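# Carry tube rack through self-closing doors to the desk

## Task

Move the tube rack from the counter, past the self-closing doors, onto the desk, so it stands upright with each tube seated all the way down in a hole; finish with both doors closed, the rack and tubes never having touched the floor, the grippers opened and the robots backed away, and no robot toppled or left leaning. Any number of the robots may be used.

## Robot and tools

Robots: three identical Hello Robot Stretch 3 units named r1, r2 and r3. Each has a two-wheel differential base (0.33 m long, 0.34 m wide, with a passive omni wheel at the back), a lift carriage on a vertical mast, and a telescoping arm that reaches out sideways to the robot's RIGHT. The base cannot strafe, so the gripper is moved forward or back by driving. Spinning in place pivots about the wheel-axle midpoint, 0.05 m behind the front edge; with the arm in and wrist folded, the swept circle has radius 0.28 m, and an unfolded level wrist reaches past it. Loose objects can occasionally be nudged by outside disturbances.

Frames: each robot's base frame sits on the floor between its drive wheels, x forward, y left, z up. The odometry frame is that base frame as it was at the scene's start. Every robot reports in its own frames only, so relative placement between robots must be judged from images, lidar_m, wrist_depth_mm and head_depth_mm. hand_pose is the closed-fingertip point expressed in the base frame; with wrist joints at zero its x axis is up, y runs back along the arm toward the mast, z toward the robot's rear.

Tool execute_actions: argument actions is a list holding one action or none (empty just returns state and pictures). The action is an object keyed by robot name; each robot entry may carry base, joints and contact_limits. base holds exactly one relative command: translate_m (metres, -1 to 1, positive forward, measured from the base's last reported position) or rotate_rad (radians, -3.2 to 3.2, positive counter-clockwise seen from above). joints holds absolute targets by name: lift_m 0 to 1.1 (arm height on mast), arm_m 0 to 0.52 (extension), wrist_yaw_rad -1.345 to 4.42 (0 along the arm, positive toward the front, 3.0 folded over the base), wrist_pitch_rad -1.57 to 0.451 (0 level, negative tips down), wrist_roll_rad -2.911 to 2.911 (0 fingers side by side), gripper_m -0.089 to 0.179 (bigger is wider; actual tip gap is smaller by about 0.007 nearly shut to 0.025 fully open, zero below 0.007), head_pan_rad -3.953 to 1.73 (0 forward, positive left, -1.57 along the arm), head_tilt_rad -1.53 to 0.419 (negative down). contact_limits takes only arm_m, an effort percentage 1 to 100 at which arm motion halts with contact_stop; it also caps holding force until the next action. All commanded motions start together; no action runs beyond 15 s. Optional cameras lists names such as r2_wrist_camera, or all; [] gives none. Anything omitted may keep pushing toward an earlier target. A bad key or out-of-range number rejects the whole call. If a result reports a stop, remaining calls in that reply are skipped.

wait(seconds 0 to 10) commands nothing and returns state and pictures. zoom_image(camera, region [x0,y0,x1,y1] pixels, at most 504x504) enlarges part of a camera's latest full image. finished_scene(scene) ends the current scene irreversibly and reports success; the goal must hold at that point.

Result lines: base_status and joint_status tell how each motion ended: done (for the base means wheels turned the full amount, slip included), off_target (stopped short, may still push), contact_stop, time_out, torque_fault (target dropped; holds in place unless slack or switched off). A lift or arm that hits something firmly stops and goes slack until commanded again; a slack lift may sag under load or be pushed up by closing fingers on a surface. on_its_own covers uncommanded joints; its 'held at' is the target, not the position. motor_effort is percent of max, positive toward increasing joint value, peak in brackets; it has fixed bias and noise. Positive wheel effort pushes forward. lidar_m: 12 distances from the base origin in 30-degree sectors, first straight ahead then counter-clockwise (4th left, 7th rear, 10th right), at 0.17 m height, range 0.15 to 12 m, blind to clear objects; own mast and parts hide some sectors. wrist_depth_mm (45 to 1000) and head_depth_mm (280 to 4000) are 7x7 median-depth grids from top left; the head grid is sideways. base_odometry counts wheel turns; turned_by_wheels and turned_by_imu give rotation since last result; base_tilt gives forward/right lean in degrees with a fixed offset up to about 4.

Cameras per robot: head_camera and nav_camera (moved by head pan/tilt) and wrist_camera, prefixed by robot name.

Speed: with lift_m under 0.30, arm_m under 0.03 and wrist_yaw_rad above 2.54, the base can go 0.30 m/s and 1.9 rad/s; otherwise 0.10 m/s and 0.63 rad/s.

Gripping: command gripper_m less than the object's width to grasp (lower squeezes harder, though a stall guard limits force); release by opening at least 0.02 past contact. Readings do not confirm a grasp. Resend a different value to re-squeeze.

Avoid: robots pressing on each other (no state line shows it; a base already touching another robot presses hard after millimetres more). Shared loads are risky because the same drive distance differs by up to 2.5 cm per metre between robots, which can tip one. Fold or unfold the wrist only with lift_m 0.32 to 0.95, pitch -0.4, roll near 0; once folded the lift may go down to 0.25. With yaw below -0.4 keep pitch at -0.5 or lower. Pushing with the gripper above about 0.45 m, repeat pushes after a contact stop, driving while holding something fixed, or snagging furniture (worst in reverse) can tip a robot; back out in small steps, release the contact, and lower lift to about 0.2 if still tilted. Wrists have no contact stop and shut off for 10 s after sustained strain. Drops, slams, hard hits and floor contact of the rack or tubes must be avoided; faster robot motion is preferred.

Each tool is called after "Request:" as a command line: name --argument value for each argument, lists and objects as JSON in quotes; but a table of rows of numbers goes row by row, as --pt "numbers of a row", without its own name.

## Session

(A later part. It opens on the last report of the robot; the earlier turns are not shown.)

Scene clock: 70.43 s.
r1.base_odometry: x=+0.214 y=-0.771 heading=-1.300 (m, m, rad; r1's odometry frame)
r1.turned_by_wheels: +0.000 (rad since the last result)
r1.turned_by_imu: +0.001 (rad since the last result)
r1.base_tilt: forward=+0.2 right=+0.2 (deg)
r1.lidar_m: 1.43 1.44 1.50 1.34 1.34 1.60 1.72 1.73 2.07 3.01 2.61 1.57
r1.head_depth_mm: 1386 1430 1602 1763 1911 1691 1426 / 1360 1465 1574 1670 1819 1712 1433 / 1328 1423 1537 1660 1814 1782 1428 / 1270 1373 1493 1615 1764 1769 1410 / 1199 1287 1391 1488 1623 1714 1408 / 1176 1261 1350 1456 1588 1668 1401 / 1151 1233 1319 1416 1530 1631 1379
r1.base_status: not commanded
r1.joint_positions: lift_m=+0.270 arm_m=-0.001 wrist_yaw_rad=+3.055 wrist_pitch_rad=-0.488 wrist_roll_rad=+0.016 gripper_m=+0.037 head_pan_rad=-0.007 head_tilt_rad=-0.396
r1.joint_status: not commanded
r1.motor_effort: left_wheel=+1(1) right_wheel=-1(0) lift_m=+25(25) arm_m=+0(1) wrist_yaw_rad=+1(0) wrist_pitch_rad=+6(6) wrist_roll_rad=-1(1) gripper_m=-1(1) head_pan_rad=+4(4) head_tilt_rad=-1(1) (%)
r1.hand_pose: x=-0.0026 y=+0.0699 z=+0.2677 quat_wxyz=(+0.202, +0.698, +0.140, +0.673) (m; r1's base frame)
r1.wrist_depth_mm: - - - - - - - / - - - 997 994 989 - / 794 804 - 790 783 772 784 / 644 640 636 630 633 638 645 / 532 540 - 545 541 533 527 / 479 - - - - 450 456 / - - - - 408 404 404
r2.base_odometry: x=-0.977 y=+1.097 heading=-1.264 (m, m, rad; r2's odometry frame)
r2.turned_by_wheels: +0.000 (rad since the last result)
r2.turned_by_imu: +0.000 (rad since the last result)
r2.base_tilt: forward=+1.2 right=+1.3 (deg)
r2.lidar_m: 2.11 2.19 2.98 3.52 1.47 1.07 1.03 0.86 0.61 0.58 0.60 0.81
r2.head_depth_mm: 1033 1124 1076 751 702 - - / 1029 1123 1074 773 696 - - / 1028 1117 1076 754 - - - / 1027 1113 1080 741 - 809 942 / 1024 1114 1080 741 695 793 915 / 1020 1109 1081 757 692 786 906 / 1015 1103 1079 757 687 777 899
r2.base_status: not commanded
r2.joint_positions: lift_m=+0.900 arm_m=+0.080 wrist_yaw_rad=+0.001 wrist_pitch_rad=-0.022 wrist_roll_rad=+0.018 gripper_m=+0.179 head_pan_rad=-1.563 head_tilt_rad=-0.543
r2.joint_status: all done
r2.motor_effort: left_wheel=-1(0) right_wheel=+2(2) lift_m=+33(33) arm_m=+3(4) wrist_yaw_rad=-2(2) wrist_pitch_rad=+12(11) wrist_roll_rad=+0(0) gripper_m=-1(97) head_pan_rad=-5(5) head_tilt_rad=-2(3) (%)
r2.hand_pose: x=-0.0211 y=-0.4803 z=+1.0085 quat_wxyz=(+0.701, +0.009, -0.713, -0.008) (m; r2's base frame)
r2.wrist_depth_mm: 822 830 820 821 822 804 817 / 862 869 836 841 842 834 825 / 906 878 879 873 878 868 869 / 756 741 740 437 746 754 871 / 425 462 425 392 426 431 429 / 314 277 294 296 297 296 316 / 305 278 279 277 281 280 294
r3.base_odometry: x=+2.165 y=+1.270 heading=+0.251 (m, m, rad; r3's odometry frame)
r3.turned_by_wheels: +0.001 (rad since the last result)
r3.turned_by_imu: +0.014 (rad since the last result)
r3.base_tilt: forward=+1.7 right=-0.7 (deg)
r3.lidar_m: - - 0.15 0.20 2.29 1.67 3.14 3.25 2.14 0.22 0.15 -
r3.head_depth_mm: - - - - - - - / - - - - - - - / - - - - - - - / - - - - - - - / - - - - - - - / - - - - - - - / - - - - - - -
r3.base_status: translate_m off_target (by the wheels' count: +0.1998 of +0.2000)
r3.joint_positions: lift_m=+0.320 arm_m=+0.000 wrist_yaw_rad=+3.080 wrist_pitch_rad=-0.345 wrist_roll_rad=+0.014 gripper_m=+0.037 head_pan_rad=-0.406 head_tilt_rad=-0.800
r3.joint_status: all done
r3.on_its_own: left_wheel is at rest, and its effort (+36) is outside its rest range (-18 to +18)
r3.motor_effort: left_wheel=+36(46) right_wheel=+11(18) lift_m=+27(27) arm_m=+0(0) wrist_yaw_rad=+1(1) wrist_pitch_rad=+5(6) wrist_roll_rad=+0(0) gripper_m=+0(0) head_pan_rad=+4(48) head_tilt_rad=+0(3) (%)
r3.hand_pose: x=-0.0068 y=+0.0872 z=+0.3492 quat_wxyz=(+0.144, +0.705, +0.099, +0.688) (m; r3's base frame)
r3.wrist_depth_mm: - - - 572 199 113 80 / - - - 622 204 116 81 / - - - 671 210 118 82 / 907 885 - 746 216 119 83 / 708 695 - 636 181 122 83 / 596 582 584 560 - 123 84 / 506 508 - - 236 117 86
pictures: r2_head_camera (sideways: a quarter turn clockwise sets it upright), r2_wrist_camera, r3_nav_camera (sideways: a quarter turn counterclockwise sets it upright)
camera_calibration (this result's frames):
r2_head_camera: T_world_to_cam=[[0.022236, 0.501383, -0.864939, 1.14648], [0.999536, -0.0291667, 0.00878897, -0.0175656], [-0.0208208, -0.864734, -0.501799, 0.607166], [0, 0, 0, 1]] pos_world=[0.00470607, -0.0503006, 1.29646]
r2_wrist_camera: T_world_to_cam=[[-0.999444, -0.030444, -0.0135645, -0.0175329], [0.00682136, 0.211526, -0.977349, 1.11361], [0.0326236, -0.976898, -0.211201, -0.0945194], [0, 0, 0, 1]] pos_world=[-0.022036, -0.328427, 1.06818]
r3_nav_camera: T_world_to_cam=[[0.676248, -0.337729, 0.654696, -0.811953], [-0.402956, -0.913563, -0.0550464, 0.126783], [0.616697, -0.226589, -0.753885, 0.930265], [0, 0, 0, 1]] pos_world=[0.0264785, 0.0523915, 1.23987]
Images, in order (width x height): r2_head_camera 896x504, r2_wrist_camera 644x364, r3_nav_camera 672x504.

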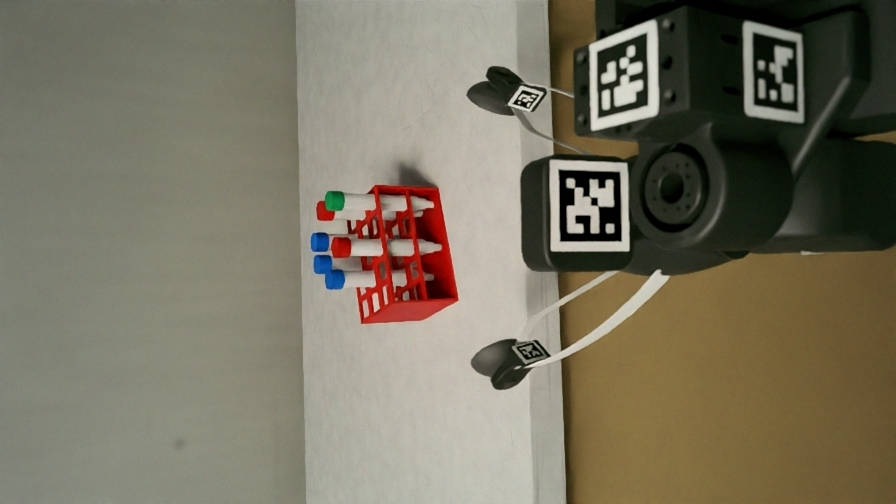

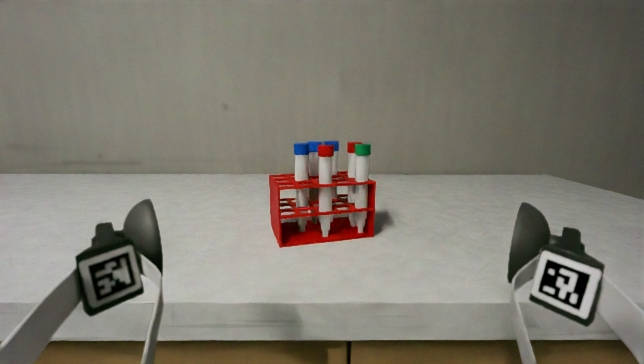

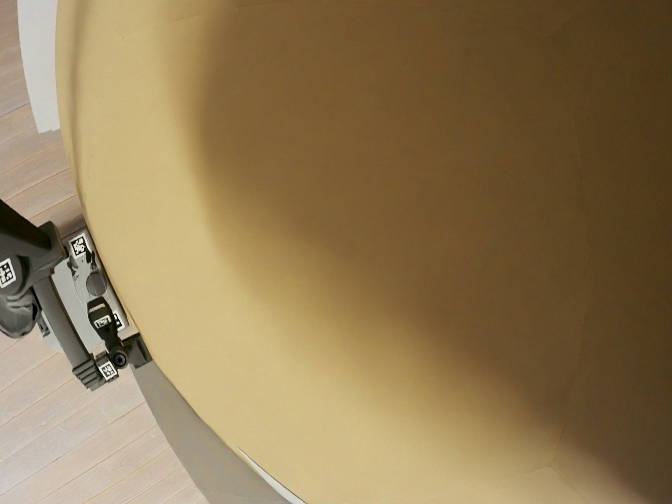

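Request:
execute_actions --actions '[{"r2":{"base":{"rotate_rad":0.27}},"r3":{"base":{"translate_m":-0.6},"joints":{"lift_m":0.28}}}]' --cameras '[]'

Request:
execute_actions --actions '[{"r2":{"base":{"translate_m":-0.195},"joints":{"lift_m":0.87,"arm_m":0.15}},"r3":{"base":{"rotate_rad":2.93},"joints":{"head_pan_rad":-3.1}}}]' --cameras '[]'

Request:
execute_actions --actions '[{"r2":{"joints":{"arm_m":0.21}},"r3":{"base":{"translate_m":-0.33},"joints":{"lift_m":0.31}}}]' --cameras '["r2_wrist_camera","r3_nav_camera","r2_head_camera"]'

Scene clock: 92.17 s.
r1.base_odometry: x=+0.214 y=-0.771 heading=-1.300 (m, m, rad; r1's odometry frame)
r1.turned_by_wheels: +0.000 (rad since the last result)
r1.turned_by_imu: +0.002 (rad since the last result)
r1.base_tilt: forward=+0.2 right=+0.1 (deg)
r1.lidar_m: 1.43 1.43 1.50 1.34 1.34 1.61 1.72 1.73 2.07 3.02 2.61 1.07
r1.head_depth_mm: 1391 1484 1615 1777 1946 1813 1347 / 1359 1459 1573 1699 1860 1801 1424 / 1324 1425 1530 1673 1828 1777 1421 / 1279 1369 1485 1611 1776 1758 1411 / 1194 1288 1381 1498 1624 1702 1391 / 1169 1251 1345 1460 1584 1687 1399 / 1154 1228 1318 1414 1532 1640 1384
r1.base_status: not commanded
r1.joint_positions: lift_m=+0.270 arm_m=-0.001 wrist_yaw_rad=+3.055 wrist_pitch_rad=-0.488 wrist_roll_rad=+0.016 gripper_m=+0.037 head_pan_rad=-0.007 head_tilt_rad=-0.396
r1.joint_status: not commanded
r1.motor_effort: left_wheel=+2(1) right_wheel=-1(1) lift_m=+25(25) arm_m=+0(0) wrist_yaw_rad=+0(0) wrist_pitch_rad=+6(6) wrist_roll_rad=+0(1) gripper_m=+0(0) head_pan_rad=+4(4) head_tilt_rad=-2(1) (%)
r1.hand_pose: x=-0.0026 y=+0.0699 z=+0.2677 quat_wxyz=(+0.202, +0.698, +0.140, +0.673) (m; r1's base frame)
r1.wrist_depth_mm: - - - - - - - / - - - - - - - / 763 806 - 778 790 782 786 / 636 643 629 642 627 630 635 / 537 537 - 556 541 534 531 / 475 - - - - 456 453 / - - - - 398 402 400
r2.base_odometry: x=-0.977 y=+1.097 heading=-0.994 (m, m, rad; r2's odometry frame)
r2.turned_by_wheels: +0.270 (rad since the last result)
r2.turned_by_imu: +0.273 (rad since the last result)
r2.base_tilt: forward=+1.1 right=+1.3 (deg)
r2.lidar_m: 2.11 2.46 3.52 2.06 1.19 1.03 1.03 0.69 0.59 0.58 0.67 1.14
r2.head_depth_mm: 993 1071 1077 709 633 - - / 1013 1100 1076 723 639 - - / 1037 1127 1075 754 - - - / 1058 1152 1083 755 - 847 973 / 1078 1177 1083 753 744 850 987 / 1106 1207 1083 757 767 881 1032 / 1131 1245 1082 757 792 910 1070
r2.base_status: done
r2.joint_positions: lift_m=+0.900 arm_m=+0.080 wrist_yaw_rad=+0.001 wrist_pitch_rad=-0.022 wrist_roll_rad=+0.018 gripper_m=+0.179 head_pan_rad=-1.563 head_tilt_rad=-0.544
r2.joint_status: not commanded
r2.motor_effort: left_wheel=-1(4) right_wheel=+2(4) lift_m=+33(33) arm_m=+3(2) wrist_yaw_rad=-1(1) wrist_pitch_rad=+12(12) wrist_roll_rad=+0(0) gripper_m=-1(1) head_pan_rad=-5(5) head_tilt_rad=-3(2) (%)
r2.hand_pose: x=-0.0212 y=-0.4803 z=+1.0085 quat_wxyz=(+0.701, +0.008, -0.713, -0.008) (m; r2's base frame)
r2.wrist_depth_mm: - - 916 855 779 746 688 / - - 960 886 815 753 701 / - - - 913 845 769 733 / 746 744 748 757 651 379 719 / 424 466 424 427 390 363 432 / 404 339 316 297 297 299 315 / 425 394 351 315 272 251 233
r3.base_odometry: x=+1.584 y=+1.121 heading=+0.251 (m, m, rad; r3's odometry frame)
r3.turned_by_wheels: +0.000 (rad since the last result)
r3.turned_by_imu: -0.002 (rad since the last result)
r3.base_tilt: forward=+1.7 right=-0.7 (deg)
r3.lidar_m: 0.65 0.67 0.82 2.08 1.19 1.19 2.57 2.64 2.42 2.07 0.83 0.65
r3.head_depth_mm: 587 679 807 1003 1311 1313 1157 / 547 637 762 929 1183 1319 1155 / 575 645 747 874 1105 1293 1151 / 595 676 786 930 1156 1315 1163 / 570 648 743 879 1068 1277 1159 / 548 619 709 827 1001 1238 1161 / 529 594 677 786 935 1150 1161
r3.base_status: done
r3.joint_positions: lift_m=+0.280 arm_m=+0.000 wrist_yaw_rad=+3.080 wrist_pitch_rad=-0.345 wrist_roll_rad=+0.014 gripper_m=+0.037 head_pan_rad=-0.407 head_tilt_rad=-0.799
r3.joint_status: all done
r3.motor_effort: left_wheel=+0(25) right_wheel=+0(9) lift_m=+22(21) arm_m=+0(0) wrist_yaw_rad=+1(0) wrist_pitch_rad=+6(5) wrist_roll_rad=+0(0) gripper_m=+0(0) head_pan_rad=+5(5) head_tilt_rad=+0(0) (%)
r3.hand_pose: x=-0.0068 y=+0.0872 z=+0.3094 quat_wxyz=(+0.144, +0.705, +0.099, +0.688) (m; r3's base frame)
r3.wrist_depth_mm: - - - - - 922 642 / - - - - - 935 682 / 974 - - - - 893 732 / 822 792 - 786 767 764 710 / 649 639 - 629 647 611 603 / 540 533 531 526 - 520 515 / 464 - - - 446 444 440
pictures: none
No camera images: the call's "cameras" was empty. Leave "cameras" out to get every camera's image.

Scene clock: 95.57 s.
r1.base_odometry: x=+0.214 y=-0.771 heading=-1.300 (m, m, rad; r1's odometry frame)
r1.turned_by_wheels: +0.000 (rad since the last result)
r1.turned_by_imu: +0.001 (rad since the last result)
r1.base_tilt: forward=+0.1 right=+0.2 (deg)
r1.lidar_m: 1.43 1.44 1.50 1.34 1.34 1.61 1.72 1.73 2.07 3.01 2.60 1.19
r1.head_depth_mm: 1388 1495 1605 1777 1924 1481 1358 / 1356 1448 1564 1704 1867 1780 1431 / 1328 1416 1533 1667 1817 1786 1421 / 1269 1368 1489 1615 1774 1768 1409 / 1205 1286 1376 1494 1617 1698 1396 / 1177 1261 1350 1458 1585 1667 1386 / 1156 1231 1319 1420 1541 1631 1373
r1.base_status: not commanded
r1.joint_positions: lift_m=+0.270 arm_m=-0.001 wrist_yaw_rad=+3.055 wrist_pitch_rad=-0.488 wrist_roll_rad=+0.016 gripper_m=+0.037 head_pan_rad=-0.007 head_tilt_rad=-0.396
r1.joint_status: not commanded
r1.motor_effort: left_wheel=+2(1) right_wheel=-1(1) lift_m=+25(25) arm_m=+0(1) wrist_yaw_rad=+0(0) wrist_pitch_rad=+6(6) wrist_roll_rad=+0(1) gripper_m=-1(0) head_pan_rad=+4(4) head_tilt_rad=-2(1) (%)
r1.hand_pose: x=-0.0026 y=+0.0699 z=+0.2677 quat_wxyz=(+0.202, +0.698, +0.140, +0.673) (m; r1's base frame)
r1.wrist_depth_mm: - - - - - - - / - - - - - - - / 802 788 - 777 769 782 800 / 654 654 646 634 629 634 639 / 539 545 - 558 549 535 531 / 471 - - - - 453 453 / - - - - 402 404 404
r2.base_odometry: x=-1.083 y=+1.260 heading=-0.994 (m, m, rad; r2's odometry frame)
r2.turned_by_wheels: +0.000 (rad since the last result)
r2.turned_by_imu: -0.001 (rad since the last result)
r2.base_tilt: forward=+1.1 right=+1.3 (deg)
r2.lidar_m: 2.30 2.67 3.57 1.68 0.97 0.84 0.84 0.63 0.54 0.54 0.62 1.04
r2.head_depth_mm: 950 1026 1077 754 643 - 797 / 968 1050 1079 787 - - 824 / 989 1077 1077 722 - - 848 / 1010 1099 1079 721 - 757 875 / 1036 1129 1079 768 684 774 901 / 1061 1155 1079 756 700 802 940 / 1082 1189 1083 757 721 830 979
r2.base_status: done
r2.joint_positions: lift_m=+0.870 arm_m=+0.150 wrist_yaw_rad=+0.001 wrist_pitch_rad=-0.021 wrist_roll_rad=+0.018 gripper_m=+0.179 head_pan_rad=-1.563 head_tilt_rad=-0.544
r2.joint_status: all done
r2.motor_effort: left_wheel=-1(5) right_wheel=+2(2) lift_m=+15(29) arm_m=+2(3) wrist_yaw_rad=-2(1) wrist_pitch_rad=+11(12) wrist_roll_rad=+0(0) gripper_m=+0(0) head_pan_rad=-4(5) head_tilt_rad=-3(3) (%)
r2.hand_pose: x=-0.0212 y=-0.5504 z=+0.9797 quat_wxyz=(+0.701, +0.008, -0.713, -0.007) (m; r2's base frame)
r2.wrist_depth_mm: 975 877 815 749 696 633 600 / - 901 830 776 716 669 623 / - 978 872 751 732 683 640 / 609 616 627 308 627 619 629 / 345 382 341 314 351 350 352 / 258 229 243 243 244 245 260 / 211 198 186 186 186 186 183
r3.base_odometry: x=+1.584 y=+1.121 heading=-3.102 (m, m, rad; r3's odometry frame)
r3.turned_by_wheels: +2.930 (rad since the last result)
r3.turned_by_imu: +2.879 (rad since the last result)
r3.base_tilt: forward=+1.6 right=-0.8 (deg)
r3.lidar_m: 2.56 2.56 2.43 2.07 1.10 0.65 0.65 0.65 0.77 1.21 2.21 1.19
r3.head_depth_mm: 579 649 717 828 1048 1276 1148 / 578 662 775 899 1074 1271 1176 / 572 652 757 903 1121 1311 1192 / 563 640 747 887 1101 1286 1160 / 552 631 730 866 1065 1273 1155 / 544 619 716 843 1040 1265 1157 / 536 610 704 827 1008 1243 1156
r3.base_status: done
r3.joint_positions: lift_m=+0.280 arm_m=+0.000 wrist_yaw_rad=+3.080 wrist_pitch_rad=-0.345 wrist_roll_rad=+0.014 gripper_m=+0.037 head_pan_rad=-3.093 head_tilt_rad=-0.799
r3.joint_status: all done
r3.motor_effort: left_wheel=-1(9) right_wheel=+3(14) lift_m=+22(22) arm_m=+0(0) wrist_yaw_rad=+1(1) wrist_pitch_rad=+5(5) wrist_roll_rad=+0(0) gripper_m=+0(0) head_pan_rad=-4(57) head_tilt_rad=+0(0) (%)
r3.hand_pose: x=-0.0068 y=+0.0872 z=+0.3094 quat_wxyz=(+0.144, +0.705, +0.099, +0.688) (m; r3's base frame)
r3.wrist_depth_mm: - - - - - - - / - - - - - - - / 972 - - - - - 984 / 821 813 - 792 771 754 743 / 645 644 - 626 648 617 614 / 541 539 541 532 - 514 513 / 463 - - - 444 440 440
pictures: none
No camera images: the call's "cameras" was empty. Leave "cameras" out to get every camera's image.

Scene clock: 99.83 s.
r1.base_odometry: x=+0.214 y=-0.771 heading=-1.300 (m, m, rad; r1's odometry frame)
r1.turned_by_wheels: +0.000 (rad since the last result)
r1.turned_by_imu: +0.001 (rad since the last result)
r1.base_tilt: forward=+0.1 right=+0.1 (deg)
r1.lidar_m: 1.43 1.44 1.50 1.34 1.34 1.61 1.72 1.72 2.07 3.01 2.61 1.48
r1.head_depth_mm: 1386 1489 1625 1775 1631 1651 1433 / 1346 1452 1583 1711 1882 1749 1436 / 1326 1429 1537 1674 1814 1781 1421 / 1277 1378 1488 1610 1745 1758 1405 / 1202 1289 1384 1493 1628 1697 1405 / 1173 1257 1340 1453 1575 1662 1398 / 1143 1224 1320 1414 1540 1647 1377
r1.base_status: not commanded
r1.joint_positions: lift_m=+0.270 arm_m=-0.001 wrist_yaw_rad=+3.055 wrist_pitch_rad=-0.488 wrist_roll_rad=+0.016 gripper_m=+0.037 head_pan_rad=-0.007 head_tilt_rad=-0.396
r1.joint_status: not commanded
r1.motor_effort: left_wheel=+1(2) right_wheel=+0(1) lift_m=+25(25) arm_m=+0(1) wrist_yaw_rad=+0(0) wrist_pitch_rad=+6(6) wrist_roll_rad=-1(0) gripper_m=+0(1) head_pan_rad=+4(4) head_tilt_rad=-1(2) (%)
r1.hand_pose: x=-0.0026 y=+0.0699 z=+0.2677 quat_wxyz=(+0.202, +0.698, +0.140, +0.673) (m; r1's base frame)
r1.wrist_depth_mm: - - - - - - - / - - - - - 989 - / 767 803 - 787 788 772 774 / 647 638 641 629 633 624 627 / 537 542 - 543 556 530 524 / 480 - - - - 454 455 / - - - - 396 407 406
r2.base_odometry: x=-1.083 y=+1.260 heading=-0.994 (m, m, rad; r2's odometry frame)
r2.turned_by_wheels: +0.000 (rad since the last result)
r2.turned_by_imu: +0.000 (rad since the last result)
r2.base_tilt: forward=+1.1 right=+1.4 (deg)
r2.lidar_m: 2.30 2.68 3.58 1.68 0.97 0.84 0.84 0.63 0.54 0.54 0.61 1.04
r2.head_depth_mm: 949 1025 1078 787 - 695 780 / 969 1048 1074 824 - 720 805 / 990 1076 1073 771 - 744 835 / 1008 1097 1078 714 677 757 867 / 1034 1125 1078 752 680 772 901 / 1057 1157 1083 758 701 801 941 / 1086 1185 1084 756 720 831 980
r2.base_status: not commanded
r2.joint_positions: lift_m=+0.870 arm_m=+0.210 wrist_yaw_rad=+0.001 wrist_pitch_rad=-0.021 wrist_roll_rad=+0.018 gripper_m=+0.179 head_pan_rad=-1.563 head_tilt_rad=-0.544
r2.joint_status: all done
r2.motor_effort: left_wheel=+0(1) right_wheel=+2(2) lift_m=+15(15) arm_m=+2(2) wrist_yaw_rad=-2(2) wrist_pitch_rad=+12(11) wrist_roll_rad=+0(0) gripper_m=+0(1) head_pan_rad=-5(5) head_tilt_rad=-2(3) (%)
r2.hand_pose: x=-0.0212 y=-0.6104 z=+0.9797 quat_wxyz=(+0.701, +0.008, -0.713, -0.007) (m; r2's base frame)
r2.wrist_depth_mm: 909 815 755 685 646 598 558 / 959 861 772 720 651 616 567 / - 890 802 711 667 629 587 / 599 618 607 252 528 623 583 / 343 381 298 256 321 348 350 / 259 228 236 237 243 243 258 / 177 185 186 186 187 186 182
r3.base_odometry: x=+1.914 y=+1.134 heading=-3.102 (m, m, rad; r3's odometry frame)
r3.turned_by_wheels: +0.000 (rad since the last result)
r3.turned_by_imu: -0.001 (rad since the last result)
r3.base_tilt: forward=+1.7 right=-0.7 (deg)
r3.lidar_m: 2.88 2.89 2.55 2.02 0.49 0.35 0.33 0.33 0.39 0.70 2.29 1.48
r3.head_depth_mm: 290 322 377 456 550 633 837 / 288 317 370 445 557 733 907 / 286 312 364 434 541 716 939 / - 307 356 424 525 687 988 / - 302 349 414 509 661 945 / - 297 343 404 496 637 902 / - 295 335 395 482 617 855
r3.base_status: done
r3.joint_positions: lift_m=+0.310 arm_m=+0.000 wrist_yaw_rad=+3.080 wrist_pitch_rad=-0.345 wrist_roll_rad=+0.014 gripper_m=+0.037 head_pan_rad=-3.093 head_tilt_rad=-0.799
r3.joint_status: all done
r3.motor_effort: left_wheel=-1(11) right_wheel=+1(9) lift_m=+28(30) arm_m=+0(1) wrist_yaw_rad=-1(0) wrist_pitch_rad=+6(5) wrist_roll_rad=+0(0) gripper_m=+0(0) head_pan_rad=-6(4) head_tilt_rad=+1(0) (%)
r3.hand_pose: x=-0.0068 y=+0.0872 z=+0.3391 quat_wxyz=(+0.144, +0.705, +0.099, +0.688) (m; r3's base frame)
r3.wrist_depth_mm: 521 863 - - - - - / 493 837 - - - - - / 461 800 - - - - - / 434 763 - 829 840 817 797 / 413 636 - 677 697 658 651 / 370 559 576 568 - 551 548 / 360 493 - - 478 476 478
pictures: r2_head_camera (sideways: a quarter turn clockwise sets it upright), r2_wrist_camera, r3_nav_camera (sideways: a quarter turn counterclockwise sets it upright)
camera_calibration (this result's frames):
r2_head_camera: T_world_to_cam=[[0.0222439, 0.501403, -0.864928, 1.14646], [0.999535, -0.0291831, 0.00878812, -0.0175645], [-0.0208349, -0.864722, -0.501819, 0.607192], [0, 0, 0, 1]] pos_world=[0.00470526, -0.0503005, 1.29646]
r2_wrist_camera: T_world_to_cam=[[-0.999454, -0.0301569, -0.0135325, -0.0218148], [0.00688642, 0.210447, -0.977581, 1.1126], [0.0323287, -0.97714, -0.210125, -0.228819], [0, 0, 0, 1]] pos_world=[-0.0220673, -0.458391, 1.03928]
r3_nav_camera: T_world_to_cam=[[-0.754998, 0.00636385, 0.655697, -0.804526], [-0.0394072, 0.997705, -0.0550583, 0.124581], [-0.654542, -0.067408, -0.753014, 0.936887], [0, 0, 0, 1]] pos_world=[0.0107265, -0.0560216, 1.23987]
Images, in order (width x height): r2_head_camera 896x504, r2_wrist_camera 644x364, r3_nav_camera 672x504.

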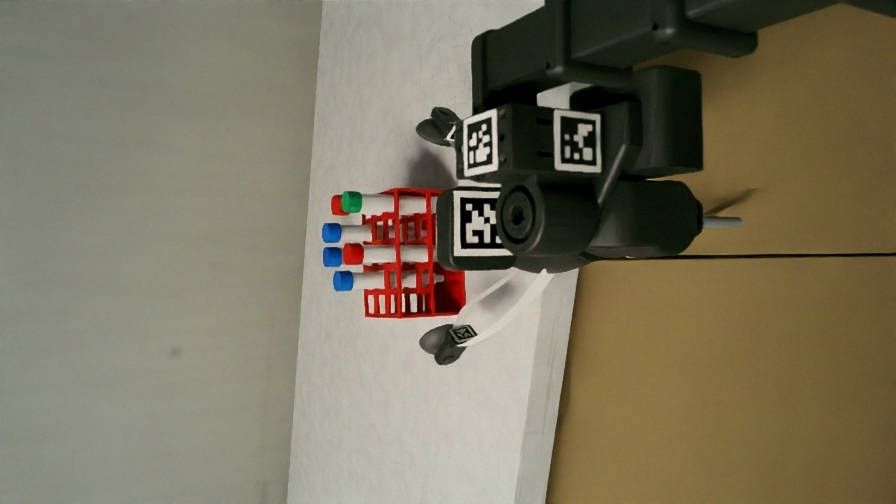

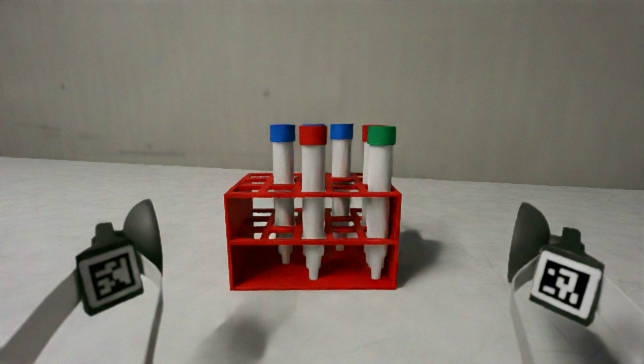

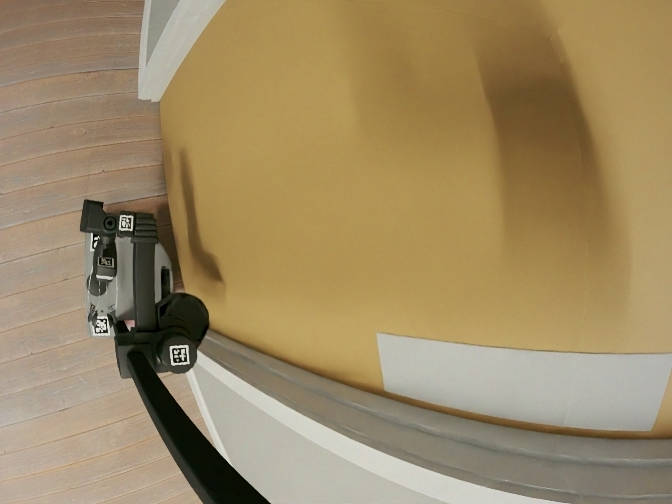

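Request:
execute_actions --actions '[{"r2":{"base":{"translate_m":0.014},"joints":{"lift_m":0.853,"arm_m":0.26}},"r3":{"base":{"translate_m":-0.15}}}]' --cameras '["r2_wrist_camera","r3_nav_camera"]'

Scene clock: 106.47 s.
r1.base_odometry: x=+0.214 y=-0.771 heading=-1.300 (m, m, rad; r1's odometry frame)
r1.turned_by_wheels: +0.000 (rad since the last result)
r1.turned_by_imu: +0.001 (rad since the last result)
r1.base_tilt: forward=+0.2 right=+0.1 (deg)
r1.lidar_m: 1.43 1.44 1.50 1.33 1.34 1.61 1.72 1.73 2.07 3.02 2.60 1.62
r1.head_depth_mm: 1446 1570 1700 1853 1859 1749 1447 / 1388 1513 1638 1785 1947 1782 1436 / 1349 1436 1581 1702 1867 1784 1420 / 1287 1385 1497 1621 1779 1772 1410 / 1200 1285 1377 1502 1633 1715 1402 / 1176 1254 1348 1458 1581 1655 1385 / 1155 1222 1316 1411 1528 1639 1382
r1.base_status: not commanded
r1.joint_positions: lift_m=+0.270 arm_m=-0.001 wrist_yaw_rad=+3.055 wrist_pitch_rad=-0.488 wrist_roll_rad=+0.016 gripper_m=+0.037 head_pan_rad=-0.007 head_tilt_rad=-0.396
r1.joint_status: not commanded
r1.motor_effort: left_wheel=+2(1) right_wheel=-1(1) lift_m=+24(25) arm_m=+0(0) wrist_yaw_rad=+0(1) wrist_pitch_rad=+6(6) wrist_roll_rad=-1(1) gripper_m=+0(0) head_pan_rad=+4(4) head_tilt_rad=-1(1) (%)
r1.hand_pose: x=-0.0026 y=+0.0699 z=+0.2677 quat_wxyz=(+0.202, +0.698, +0.140, +0.673) (m; r1's base frame)
r1.wrist_depth_mm: - - - - - - - / - - - - - - 979 / 795 795 - 779 771 778 782 / 637 639 633 628 627 643 622 / 538 547 - 552 551 531 536 / 479 - - - - 459 458 / - - - - 404 404 404
r2.base_odometry: x=-1.075 y=+1.249 heading=-0.994 (m, m, rad; r2's odometry frame)
r2.turned_by_wheels: +0.000 (rad since the last result)
r2.turned_by_imu: +0.000 (rad since the last result)
r2.base_tilt: forward=+1.1 right=+1.4 (deg)
r2.lidar_m: 2.29 2.65 3.56 1.71 0.99 0.85 0.85 0.64 0.54 0.54 0.62 1.05
r2.head_depth_mm: 951 1027 1075 750 - - 792 / 973 1056 1078 822 - 711 811 / 996 1079 1074 734 - 724 839 / 1012 1102 1080 728 678 758 874 / 1040 1131 1076 726 684 780 908 / 1064 1158 1082 756 702 805 946 / 1084 1191 1083 757 727 834 987
r2.base_status: done
r2.joint_positions: lift_m=+0.853 arm_m=+0.260 wrist_yaw_rad=+0.001 wrist_pitch_rad=-0.021 wrist_roll_rad=+0.018 gripper_m=+0.179 head_pan_rad=-1.563 head_tilt_rad=-0.544
r2.joint_status: all done
r2.motor_effort: left_wheel=-1(1) right_wheel=+3(6) lift_m=+15(15) arm_m=+3(3) wrist_yaw_rad=-1(2) wrist_pitch_rad=+11(11) wrist_roll_rad=+0(0) gripper_m=+0(1) head_pan_rad=-5(5) head_tilt_rad=-3(3) (%)
r2.hand_pose: x=-0.0212 y=-0.6604 z=+0.9628 quat_wxyz=(+0.701, +0.008, -0.713, -0.007) (m; r2's base frame)
r2.wrist_depth_mm: 835 762 697 646 603 562 520 / 888 798 730 665 612 574 541 / 926 832 749 194 218 584 549 / 534 534 466 202 206 538 539 / 301 330 256 204 187 303 305 / 224 198 205 193 194 211 225 / 154 161 162 162 162 161 158
r3.base_odometry: x=+2.064 y=+1.140 heading=-3.102 (m, m, rad; r3's odometry frame)
r3.turned_by_wheels: +0.000 (rad since the last result)
r3.turned_by_imu: +0.005 (rad since the last result)
r3.base_tilt: forward=+1.8 right=-0.7 (deg)
r3.lidar_m: 3.00 3.00 2.61 2.01 0.24 0.25 0.27 0.27 0.30 0.47 2.32 1.61
r3.head_depth_mm: - 287 322 392 1421 1293 560 / - - 309 373 474 645 1130 / - - 301 359 448 597 792 / - - 297 344 425 557 790 / - - 290 330 403 521 736 / - - - 317 384 489 673 / - - - 306 367 462 622
r3.base_status: translate_m off_target (by the wheels' count: -0.1498 of -0.1500)
r3.joint_positions: lift_m=+0.310 arm_m=+0.000 wrist_yaw_rad=+3.080 wrist_pitch_rad=-0.346 wrist_roll_rad=+0.014 gripper_m=+0.037 head_pan_rad=-3.094 head_tilt_rad=-0.799
r3.joint_status: not commanded
r3.on_its_own: right_wheel is at rest, and its effort (-28) is outside its rest range (-18 to +18)
r3.motor_effort: left_wheel=-18(39) right_wheel=-28(52) lift_m=+27(28) arm_m=+0(0) wrist_yaw_rad=+1(1) wrist_pitch_rad=+5(5) wrist_roll_rad=+0(0) gripper_m=+0(0) head_pan_rad=-5(3) head_tilt_rad=+0(0) (%)
r3.hand_pose: x=-0.0068 y=+0.0872 z=+0.3392 quat_wxyz=(+0.144, +0.705, +0.099, +0.688) (m; r3's base frame)
r3.wrist_depth_mm: 197 308 - - - - - / 208 257 - - - - - / 221 246 - - - - - / 235 259 - 834 810 820 812 / 249 278 - 675 686 664 646 / 269 301 441 561 - 549 555 / 299 322 - - 477 473 470
pictures: r2_wrist_camera, r3_nav_camera (sideways: a quarter turn counterclockwise sets it upright)
camera_calibration (this result's frames):
r2_wrist_camera: T_world_to_cam=[[-0.999454, -0.0301448, -0.01353, -0.0235505], [0.00688899, 0.210374, -0.977597, 1.10649], [0.0323158, -0.977156, -0.210052, -0.281334], [0, 0, 0, 1]] pos_world=[-0.0220687, -0.508394, 1.02229]
r3_nav_camera: T_world_to_cam=[[-0.754742, 0.00690039, 0.655986, -0.804904], [-0.0387351, 0.997731, -0.0550617, 0.124582], [-0.654878, -0.0669671, -0.752762, 0.936561], [0, 0, 0, 1]] pos_world=[0.0106638, -0.056026, 1.23987]
Images, in order (width x height): r2_wrist_camera 644x364, r3_nav_camera 672x504.

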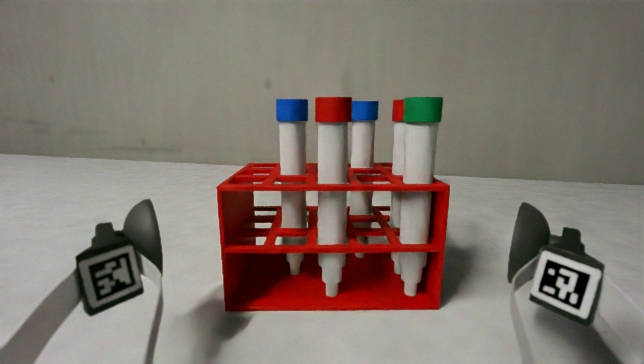

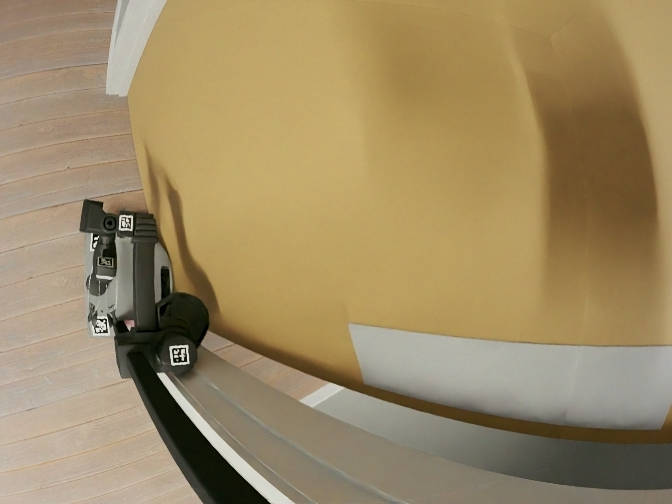

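Request:
execute_actions --actions '[{"r2":{"joints":{"arm_m":0.325}},"r3":{"base":{"translate_m":-0.15}}}]' --cameras '["r2_wrist_camera","r2_head_camera","r3_nav_camera"]'

Request:
execute_actions --actions '[{"r2":{"joints":{"gripper_m":0.09}},"r3":{"base":{"translate_m":-0.12},"joints":{"head_tilt_rad":-1.1}}}]' --cameras '["r2_wrist_camera","r2_head_camera","r3_nav_camera"]'

Scene clock: 114.63 s.
r1.base_odometry: x=+0.214 y=-0.771 heading=-1.300 (m, m, rad; r1's odometry frame)
r1.turned_by_wheels: +0.000 (rad since the last result)
r1.turned_by_imu: +0.001 (rad since the last result)
r1.base_tilt: forward=+0.2 right=+0.1 (deg)
r1.lidar_m: 1.43 1.44 1.49 1.33 1.34 1.61 1.72 1.73 2.08 3.00 2.61 1.73
r1.head_depth_mm: 1551 1695 1878 2006 1961 1816 1440 / 1461 1599 1730 1911 2029 1808 1429 / 1380 1494 1621 1760 1937 1775 1422 / 1294 1386 1516 1642 1810 1779 1409 / 1206 1277 1391 1496 1632 1697 1407 / 1174 1258 1344 1450 1574 1669 1384 / 1154 1230 1316 1425 1536 1626 1381
r1.base_status: not commanded
r1.joint_positions: lift_m=+0.270 arm_m=-0.001 wrist_yaw_rad=+3.055 wrist_pitch_rad=-0.488 wrist_roll_rad=+0.016 gripper_m=+0.037 head_pan_rad=-0.007 head_tilt_rad=-0.396
r1.joint_status: not commanded
r1.motor_effort: left_wheel=+1(1) right_wheel=+0(1) lift_m=+25(25) arm_m=+0(0) wrist_yaw_rad=+0(1) wrist_pitch_rad=+6(6) wrist_roll_rad=-1(1) gripper_m=+0(0) head_pan_rad=+4(4) head_tilt_rad=-2(2) (%)
r1.hand_pose: x=-0.0026 y=+0.0699 z=+0.2677 quat_wxyz=(+0.202, +0.698, +0.140, +0.673) (m; r1's base frame)
r1.wrist_depth_mm: - - - - - - - / - - - - - - 977 / 792 794 - 774 798 773 778 / 632 652 634 636 631 632 622 / 535 549 - 548 551 522 535 / 476 - - - - 460 457 / - - - - 401 402 398
r2.base_odometry: x=-1.075 y=+1.249 heading=-0.994 (m, m, rad; r2's odometry frame)
r2.turned_by_wheels: +0.000 (rad since the last result)
r2.turned_by_imu: +0.000 (rad since the last result)
r2.base_tilt: forward=+1.1 right=+1.3 (deg)
r2.lidar_m: 2.29 2.65 3.58 1.71 0.99 0.85 0.85 0.64 0.54 0.54 0.62 1.05
r2.head_depth_mm: 951 1030 1073 785 - - 788 / 973 1058 1076 - 644 710 808 / 990 1079 1080 - 664 718 839 / 1015 1107 1079 - 679 755 874 / 1036 1130 1075 723 681 777 906 / 1055 1158 1084 756 704 805 949 / 1086 1186 1088 757 727 840 986
r2.base_status: not commanded
r2.joint_positions: lift_m=+0.853 arm_m=+0.325 wrist_yaw_rad=+0.001 wrist_pitch_rad=-0.021 wrist_roll_rad=+0.018 gripper_m=+0.179 head_pan_rad=-1.563 head_tilt_rad=-0.544
r2.joint_status: all done
r2.motor_effort: left_wheel=-1(0) right_wheel=+3(2) lift_m=+15(15) arm_m=+2(2) wrist_yaw_rad=-1(1) wrist_pitch_rad=+11(11) wrist_roll_rad=+0(0) gripper_m=-1(1) head_pan_rad=-4(4) head_tilt_rad=-2(4) (%)
r2.hand_pose: x=-0.0212 y=-0.7254 z=+0.9628 quat_wxyz=(+0.701, +0.008, -0.713, -0.007) (m; r2's base frame)
r2.wrist_depth_mm: 767 705 642 579 539 508 470 / 798 739 670 598 560 512 492 / 844 759 693 113 157 514 498 / 524 527 184 134 142 408 495 / 299 118 145 118 146 115 301 / 222 118 145 128 139 120 224 / 153 161 144 144 144 131 158
r3.base_odometry: x=+2.213 y=+1.146 heading=-3.102 (m, m, rad; r3's odometry frame)
r3.turned_by_wheels: +0.000 (rad since the last result)
r3.turned_by_imu: +0.049 (rad since the last result)
r3.base_tilt: forward=+1.6 right=-0.7 (deg)
r3.lidar_m: 3.13 3.14 2.68 0.20 0.20 0.36 0.27 0.27 0.28 0.40 2.34 1.72
r3.head_depth_mm: - 299 353 1664 1526 1323 1152 / - 292 331 402 517 1260 1175 / - - 313 375 475 638 847 / - - 301 354 437 572 824 / - - 293 334 406 519 723 / - - 284 315 378 475 640 / - - - 302 354 438 575
r3.base_status: translate_m off_target (by the wheels' count: -0.1498 of -0.1500)
r3.joint_positions: lift_m=+0.310 arm_m=+0.000 wrist_yaw_rad=+3.080 wrist_pitch_rad=-0.346 wrist_roll_rad=+0.014 gripper_m=+0.037 head_pan_rad=-3.094 head_tilt_rad=-0.799
r3.joint_status: not commanded
r3.on_its_own: right_wheel is at rest, and its effort (-29) is outside its rest range (-18 to +18)
r3.motor_effort: left_wheel=-17(56) right_wheel=-29(64) lift_m=+26(27) arm_m=+0(0) wrist_yaw_rad=+0(0) wrist_pitch_rad=+5(5) wrist_roll_rad=+0(0) gripper_m=+0(0) head_pan_rad=-5(3) head_tilt_rad=+0(0) (%)
r3.hand_pose: x=-0.0069 y=+0.0872 z=+0.3392 quat_wxyz=(+0.144, +0.705, +0.099, +0.688) (m; r3's base frame)
r3.wrist_depth_mm: 634 195 212 - - - - / 688 210 230 - - - - / 748 231 250 980 - - - / 775 258 - 775 826 806 816 / 694 642 - 640 701 670 652 / 585 552 307 549 - 546 542 / 495 505 - - 481 478 470
pictures: r2_head_camera (sideways: a quarter turn clockwise sets it upright), r2_wrist_camera, r3_nav_camera (sideways: a quarter turn counterclockwise sets it upright)
camera_calibration (this result's frames):
r2_head_camera: T_world_to_cam=[[0.0222448, 0.501403, -0.864928, 1.14646], [0.999535, -0.0291849, 0.00878812, -0.0175645], [-0.0208365, -0.864722, -0.501819, 0.607192], [0, 0, 0, 1]] pos_world=[0.00470517, -0.0503005, 1.29646]
r2_wrist_camera: T_world_to_cam=[[-0.999454, -0.0301272, -0.0135299, -0.0255015], [0.00689257, 0.210373, -0.977597, 1.12016], [0.0322986, -0.977157, -0.210051, -0.34484], [0, 0, 0, 1]] pos_world=[-0.0220705, -0.573383, 1.02229]
r3_nav_camera: T_world_to_cam=[[-0.754742, 0.00690021, 0.655986, -0.804904], [-0.0387353, 0.997731, -0.0550617, 0.124582], [-0.654878, -0.0669672, -0.752762, 0.936561], [0, 0, 0, 1]] pos_world=[0.0106639, -0.056026, 1.23987]
Images, in order (width x height): r2_head_camera 896x504, r2_wrist_camera 644x364, r3_nav_camera 672x504.

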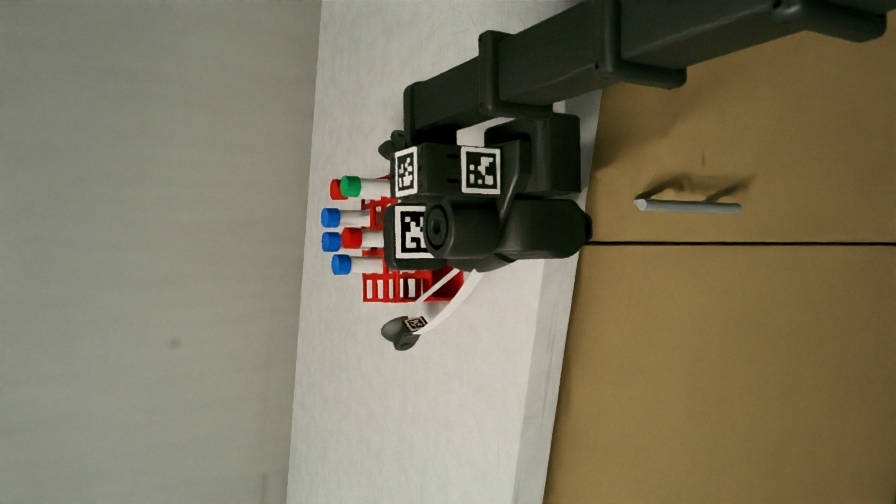

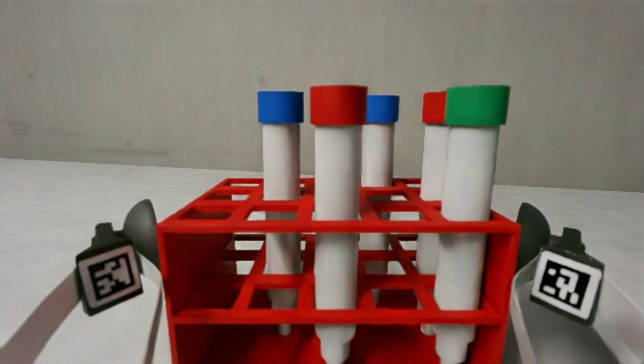

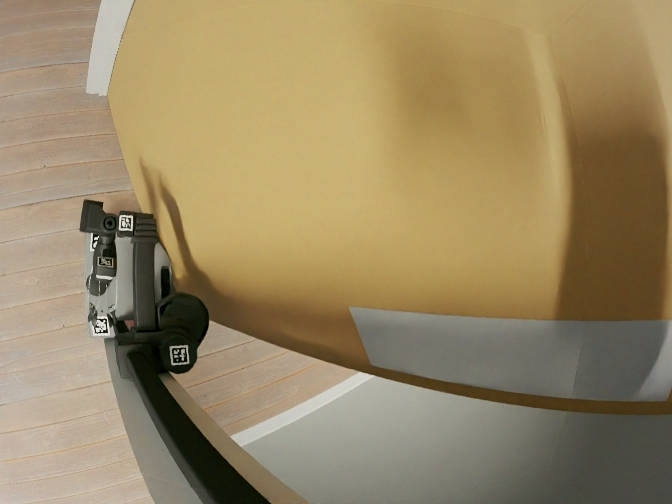

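Scene clock: 116.77 s.
r1.base_odometry: x=+0.214 y=-0.771 heading=-1.300 (m, m, rad; r1's odometry frame)
r1.turned_by_wheels: +0.000 (rad since the last result)
r1.turned_by_imu: +0.001 (rad since the last result)
r1.base_tilt: forward=+0.2 right=+0.1 (deg)
r1.lidar_m: 1.43 1.44 1.50 1.34 1.34 1.61 1.72 1.73 2.07 3.00 2.60 1.84
r1.head_depth_mm: 1686 1849 2982 2213 2041 1805 1431 / 1538 1672 1832 2013 2111 1788 1435 / 1412 1525 1666 1832 2042 1786 1426 / 1291 1406 1522 1654 1811 1769 1407 / 1201 1282 1380 1491 1631 1717 1408 / 1175 1258 1343 1454 1579 1673 1388 / 1149 1231 1325 1418 1543 1638 1381
r1.base_status: not commanded
r1.joint_positions: lift_m=+0.270 arm_m=-0.001 wrist_yaw_rad=+3.055 wrist_pitch_rad=-0.488 wrist_roll_rad=+0.016 gripper_m=+0.037 head_pan_rad=-0.007 head_tilt_rad=-0.396
r1.joint_status: not commanded
r1.motor_effort: left_wheel=+2(1) right_wheel=-1(1) lift_m=+25(25) arm_m=+0(0) wrist_yaw_rad=-1(1) wrist_pitch_rad=+6(6) wrist_roll_rad=-1(1) gripper_m=-1(0) head_pan_rad=+4(4) head_tilt_rad=-2(1) (%)
r1.hand_pose: x=-0.0026 y=+0.0699 z=+0.2677 quat_wxyz=(+0.202, +0.698, +0.140, +0.673) (m; r1's base frame)
r1.wrist_depth_mm: - - - - - - - / - - - - - - - / 793 765 - 786 789 780 780 / 633 636 633 638 639 634 633 / 536 548 - 550 555 536 530 / 476 - - - - 456 461 / - - - - 407 399 405
r2.base_odometry: x=-1.075 y=+1.249 heading=-0.994 (m, m, rad; r2's odometry frame)
r2.turned_by_wheels: +0.000 (rad since the last result)
r2.turned_by_imu: +0.000 (rad since the last result)
r2.base_tilt: forward=+1.0 right=+1.3 (deg)
r2.lidar_m: 2.29 2.66 3.57 1.71 0.98 0.85 0.85 0.64 0.54 0.54 0.62 1.05
r2.head_depth_mm: 953 1026 1075 785 - - 788 / 970 1051 1079 864 647 712 812 / 993 1078 1075 - 666 719 843 / 1014 1101 1082 - 677 753 873 / 1037 1131 1081 737 684 779 908 / 1058 1160 1082 754 703 808 946 / 1090 1191 1085 757 726 838 986
r2.base_status: not commanded
r2.joint_positions: lift_m=+0.853 arm_m=+0.325 wrist_yaw_rad=+0.001 wrist_pitch_rad=-0.021 wrist_roll_rad=+0.018 gripper_m=+0.091 head_pan_rad=-1.563 head_tilt_rad=-0.544
r2.joint_status: all done
r2.motor_effort: left_wheel=-1(1) right_wheel=+2(2) lift_m=+15(15) arm_m=+3(3) wrist_yaw_rad=-2(1) wrist_pitch_rad=+11(11) wrist_roll_rad=+0(0) gripper_m=-20(100) head_pan_rad=-5(5) head_tilt_rad=-4(3) (%)
r2.hand_pose: x=-0.0212 y=-0.7254 z=+0.9628 quat_wxyz=(+0.701, +0.008, -0.713, -0.007) (m; r2's base frame)
r2.wrist_depth_mm: 770 700 643 581 541 504 471 / 794 719 669 601 557 523 487 / 835 756 678 148 175 526 496 / 533 527 459 153 153 530 500 / 300 327 163 136 139 141 302 / 208 197 150 137 140 142 217 / - 161 150 151 151 158 161
r3.base_odometry: x=+2.333 y=+1.151 heading=-3.102 (m, m, rad; r3's odometry frame)
r3.turned_by_wheels: +0.000 (rad since the last result)
r3.turned_by_imu: +0.000 (rad since the last result)
r3.base_tilt: forward=+1.7 right=-0.7 (deg)
r3.lidar_m: 3.25 3.26 0.18 0.17 0.76 0.93 0.28 0.26 0.26 0.34 0.73 1.83
r3.head_depth_mm: 1817 1777 1606 1439 1311 1207 613 / 335 1780 1617 1461 1314 - 836 / 300 358 463 685 1309 - - / 288 330 415 560 848 - - / - 308 379 494 707 1007 1077 / - 297 348 443 606 888 - / - 286 321 400 532 788 1102
r3.base_status: translate_m off_target (by the wheels' count: -0.1199 of -0.1200)
r3.joint_positions: lift_m=+0.310 arm_m=+0.000 wrist_yaw_rad=+3.080 wrist_pitch_rad=-0.346 wrist_roll_rad=+0.014 gripper_m=+0.037 head_pan_rad=-3.094 head_tilt_rad=-1.087
r3.joint_status: all done
r3.on_its_own: right_wheel is at rest, and its effort (-21) is outside its rest range (-18 to +18)
r3.motor_effort: left_wheel=-16(27) right_wheel=-21(37) lift_m=+27(27) arm_m=+0(0) wrist_yaw_rad=+0(1) wrist_pitch_rad=+5(5) wrist_roll_rad=+0(0) gripper_m=+0(0) head_pan_rad=-3(3) head_tilt_rad=-5(26) (%)
r3.hand_pose: x=-0.0069 y=+0.0872 z=+0.3392 quat_wxyz=(+0.144, +0.705, +0.099, +0.688) (m; r3's base frame)
r3.wrist_depth_mm: 629 659 502 202 208 - - / 672 706 607 218 229 - - / 729 762 730 236 251 - - / 778 814 - 262 282 833 824 / 695 692 - 288 469 658 651 / 578 570 570 324 - 556 544 / 495 505 - - 451 475 476
pictures: r2_head_camera (sideways: a quarter turn clockwise sets it upright), r2_wrist_camera, r3_nav_camera (sideways: a quarter turn counterclockwise sets it upright)
camera_calibration (this result's frames):
r2_head_camera: T_world_to_cam=[[0.0222448, 0.501403, -0.864928, 1.14646], [0.999535, -0.0291849, 0.00878812, -0.0175645], [-0.0208365, -0.864722, -0.501819, 0.607192], [0, 0, 0, 1]] pos_world=[0.00470517, -0.0503005, 1.29646]
r2_wrist_camera: T_world_to_cam=[[-0.999455, -0.0300966, -0.0135303, -0.0254873], [0.00689939, 0.210373, -0.977597, 1.12017], [0.0322687, -0.977158, -0.210051, -0.344859], [0, 0, 0, 1]] pos_world=[-0.0220737, -0.573401, 1.02229]
r3_nav_camera: T_world_to_cam=[[-0.909785, -0.000507377, 0.415079, -0.490123], [-0.0234887, 0.99846, -0.0502629, 0.118221], [-0.414414, -0.0554781, -0.908396, 1.1374], [0, 0, 0, 1]] pos_world=[0.0282249, -0.0551869, 1.24259]
Images, in order (width x height): r2_head_camera 896x504, r2_wrist_camera 644x364, r3_nav_camera 672x504.

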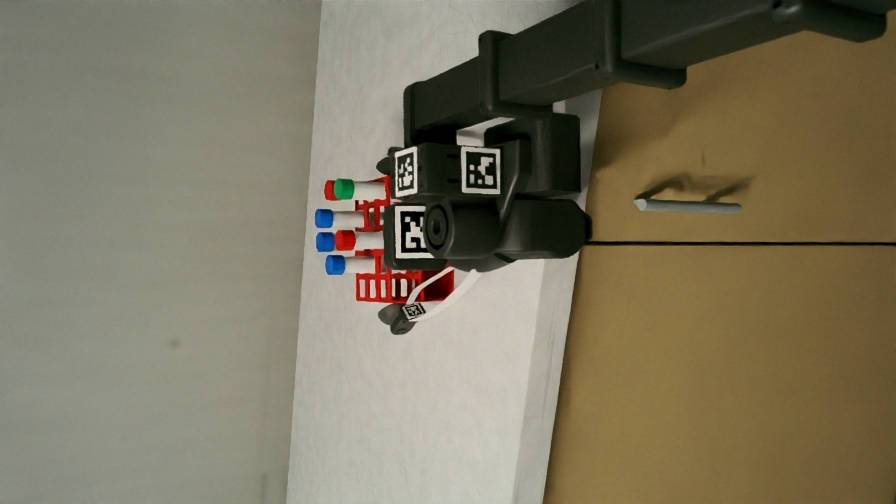

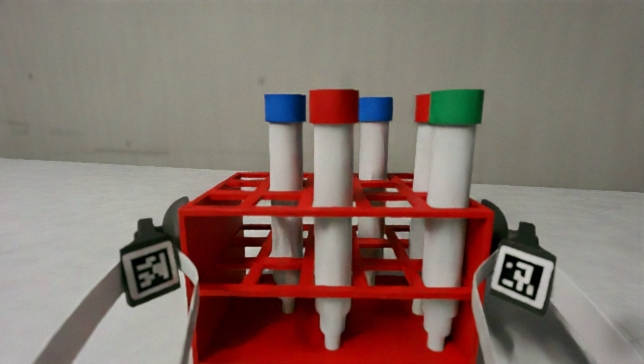

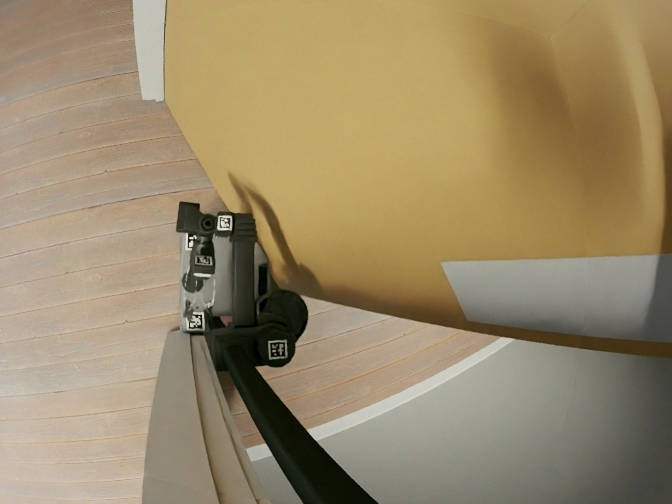

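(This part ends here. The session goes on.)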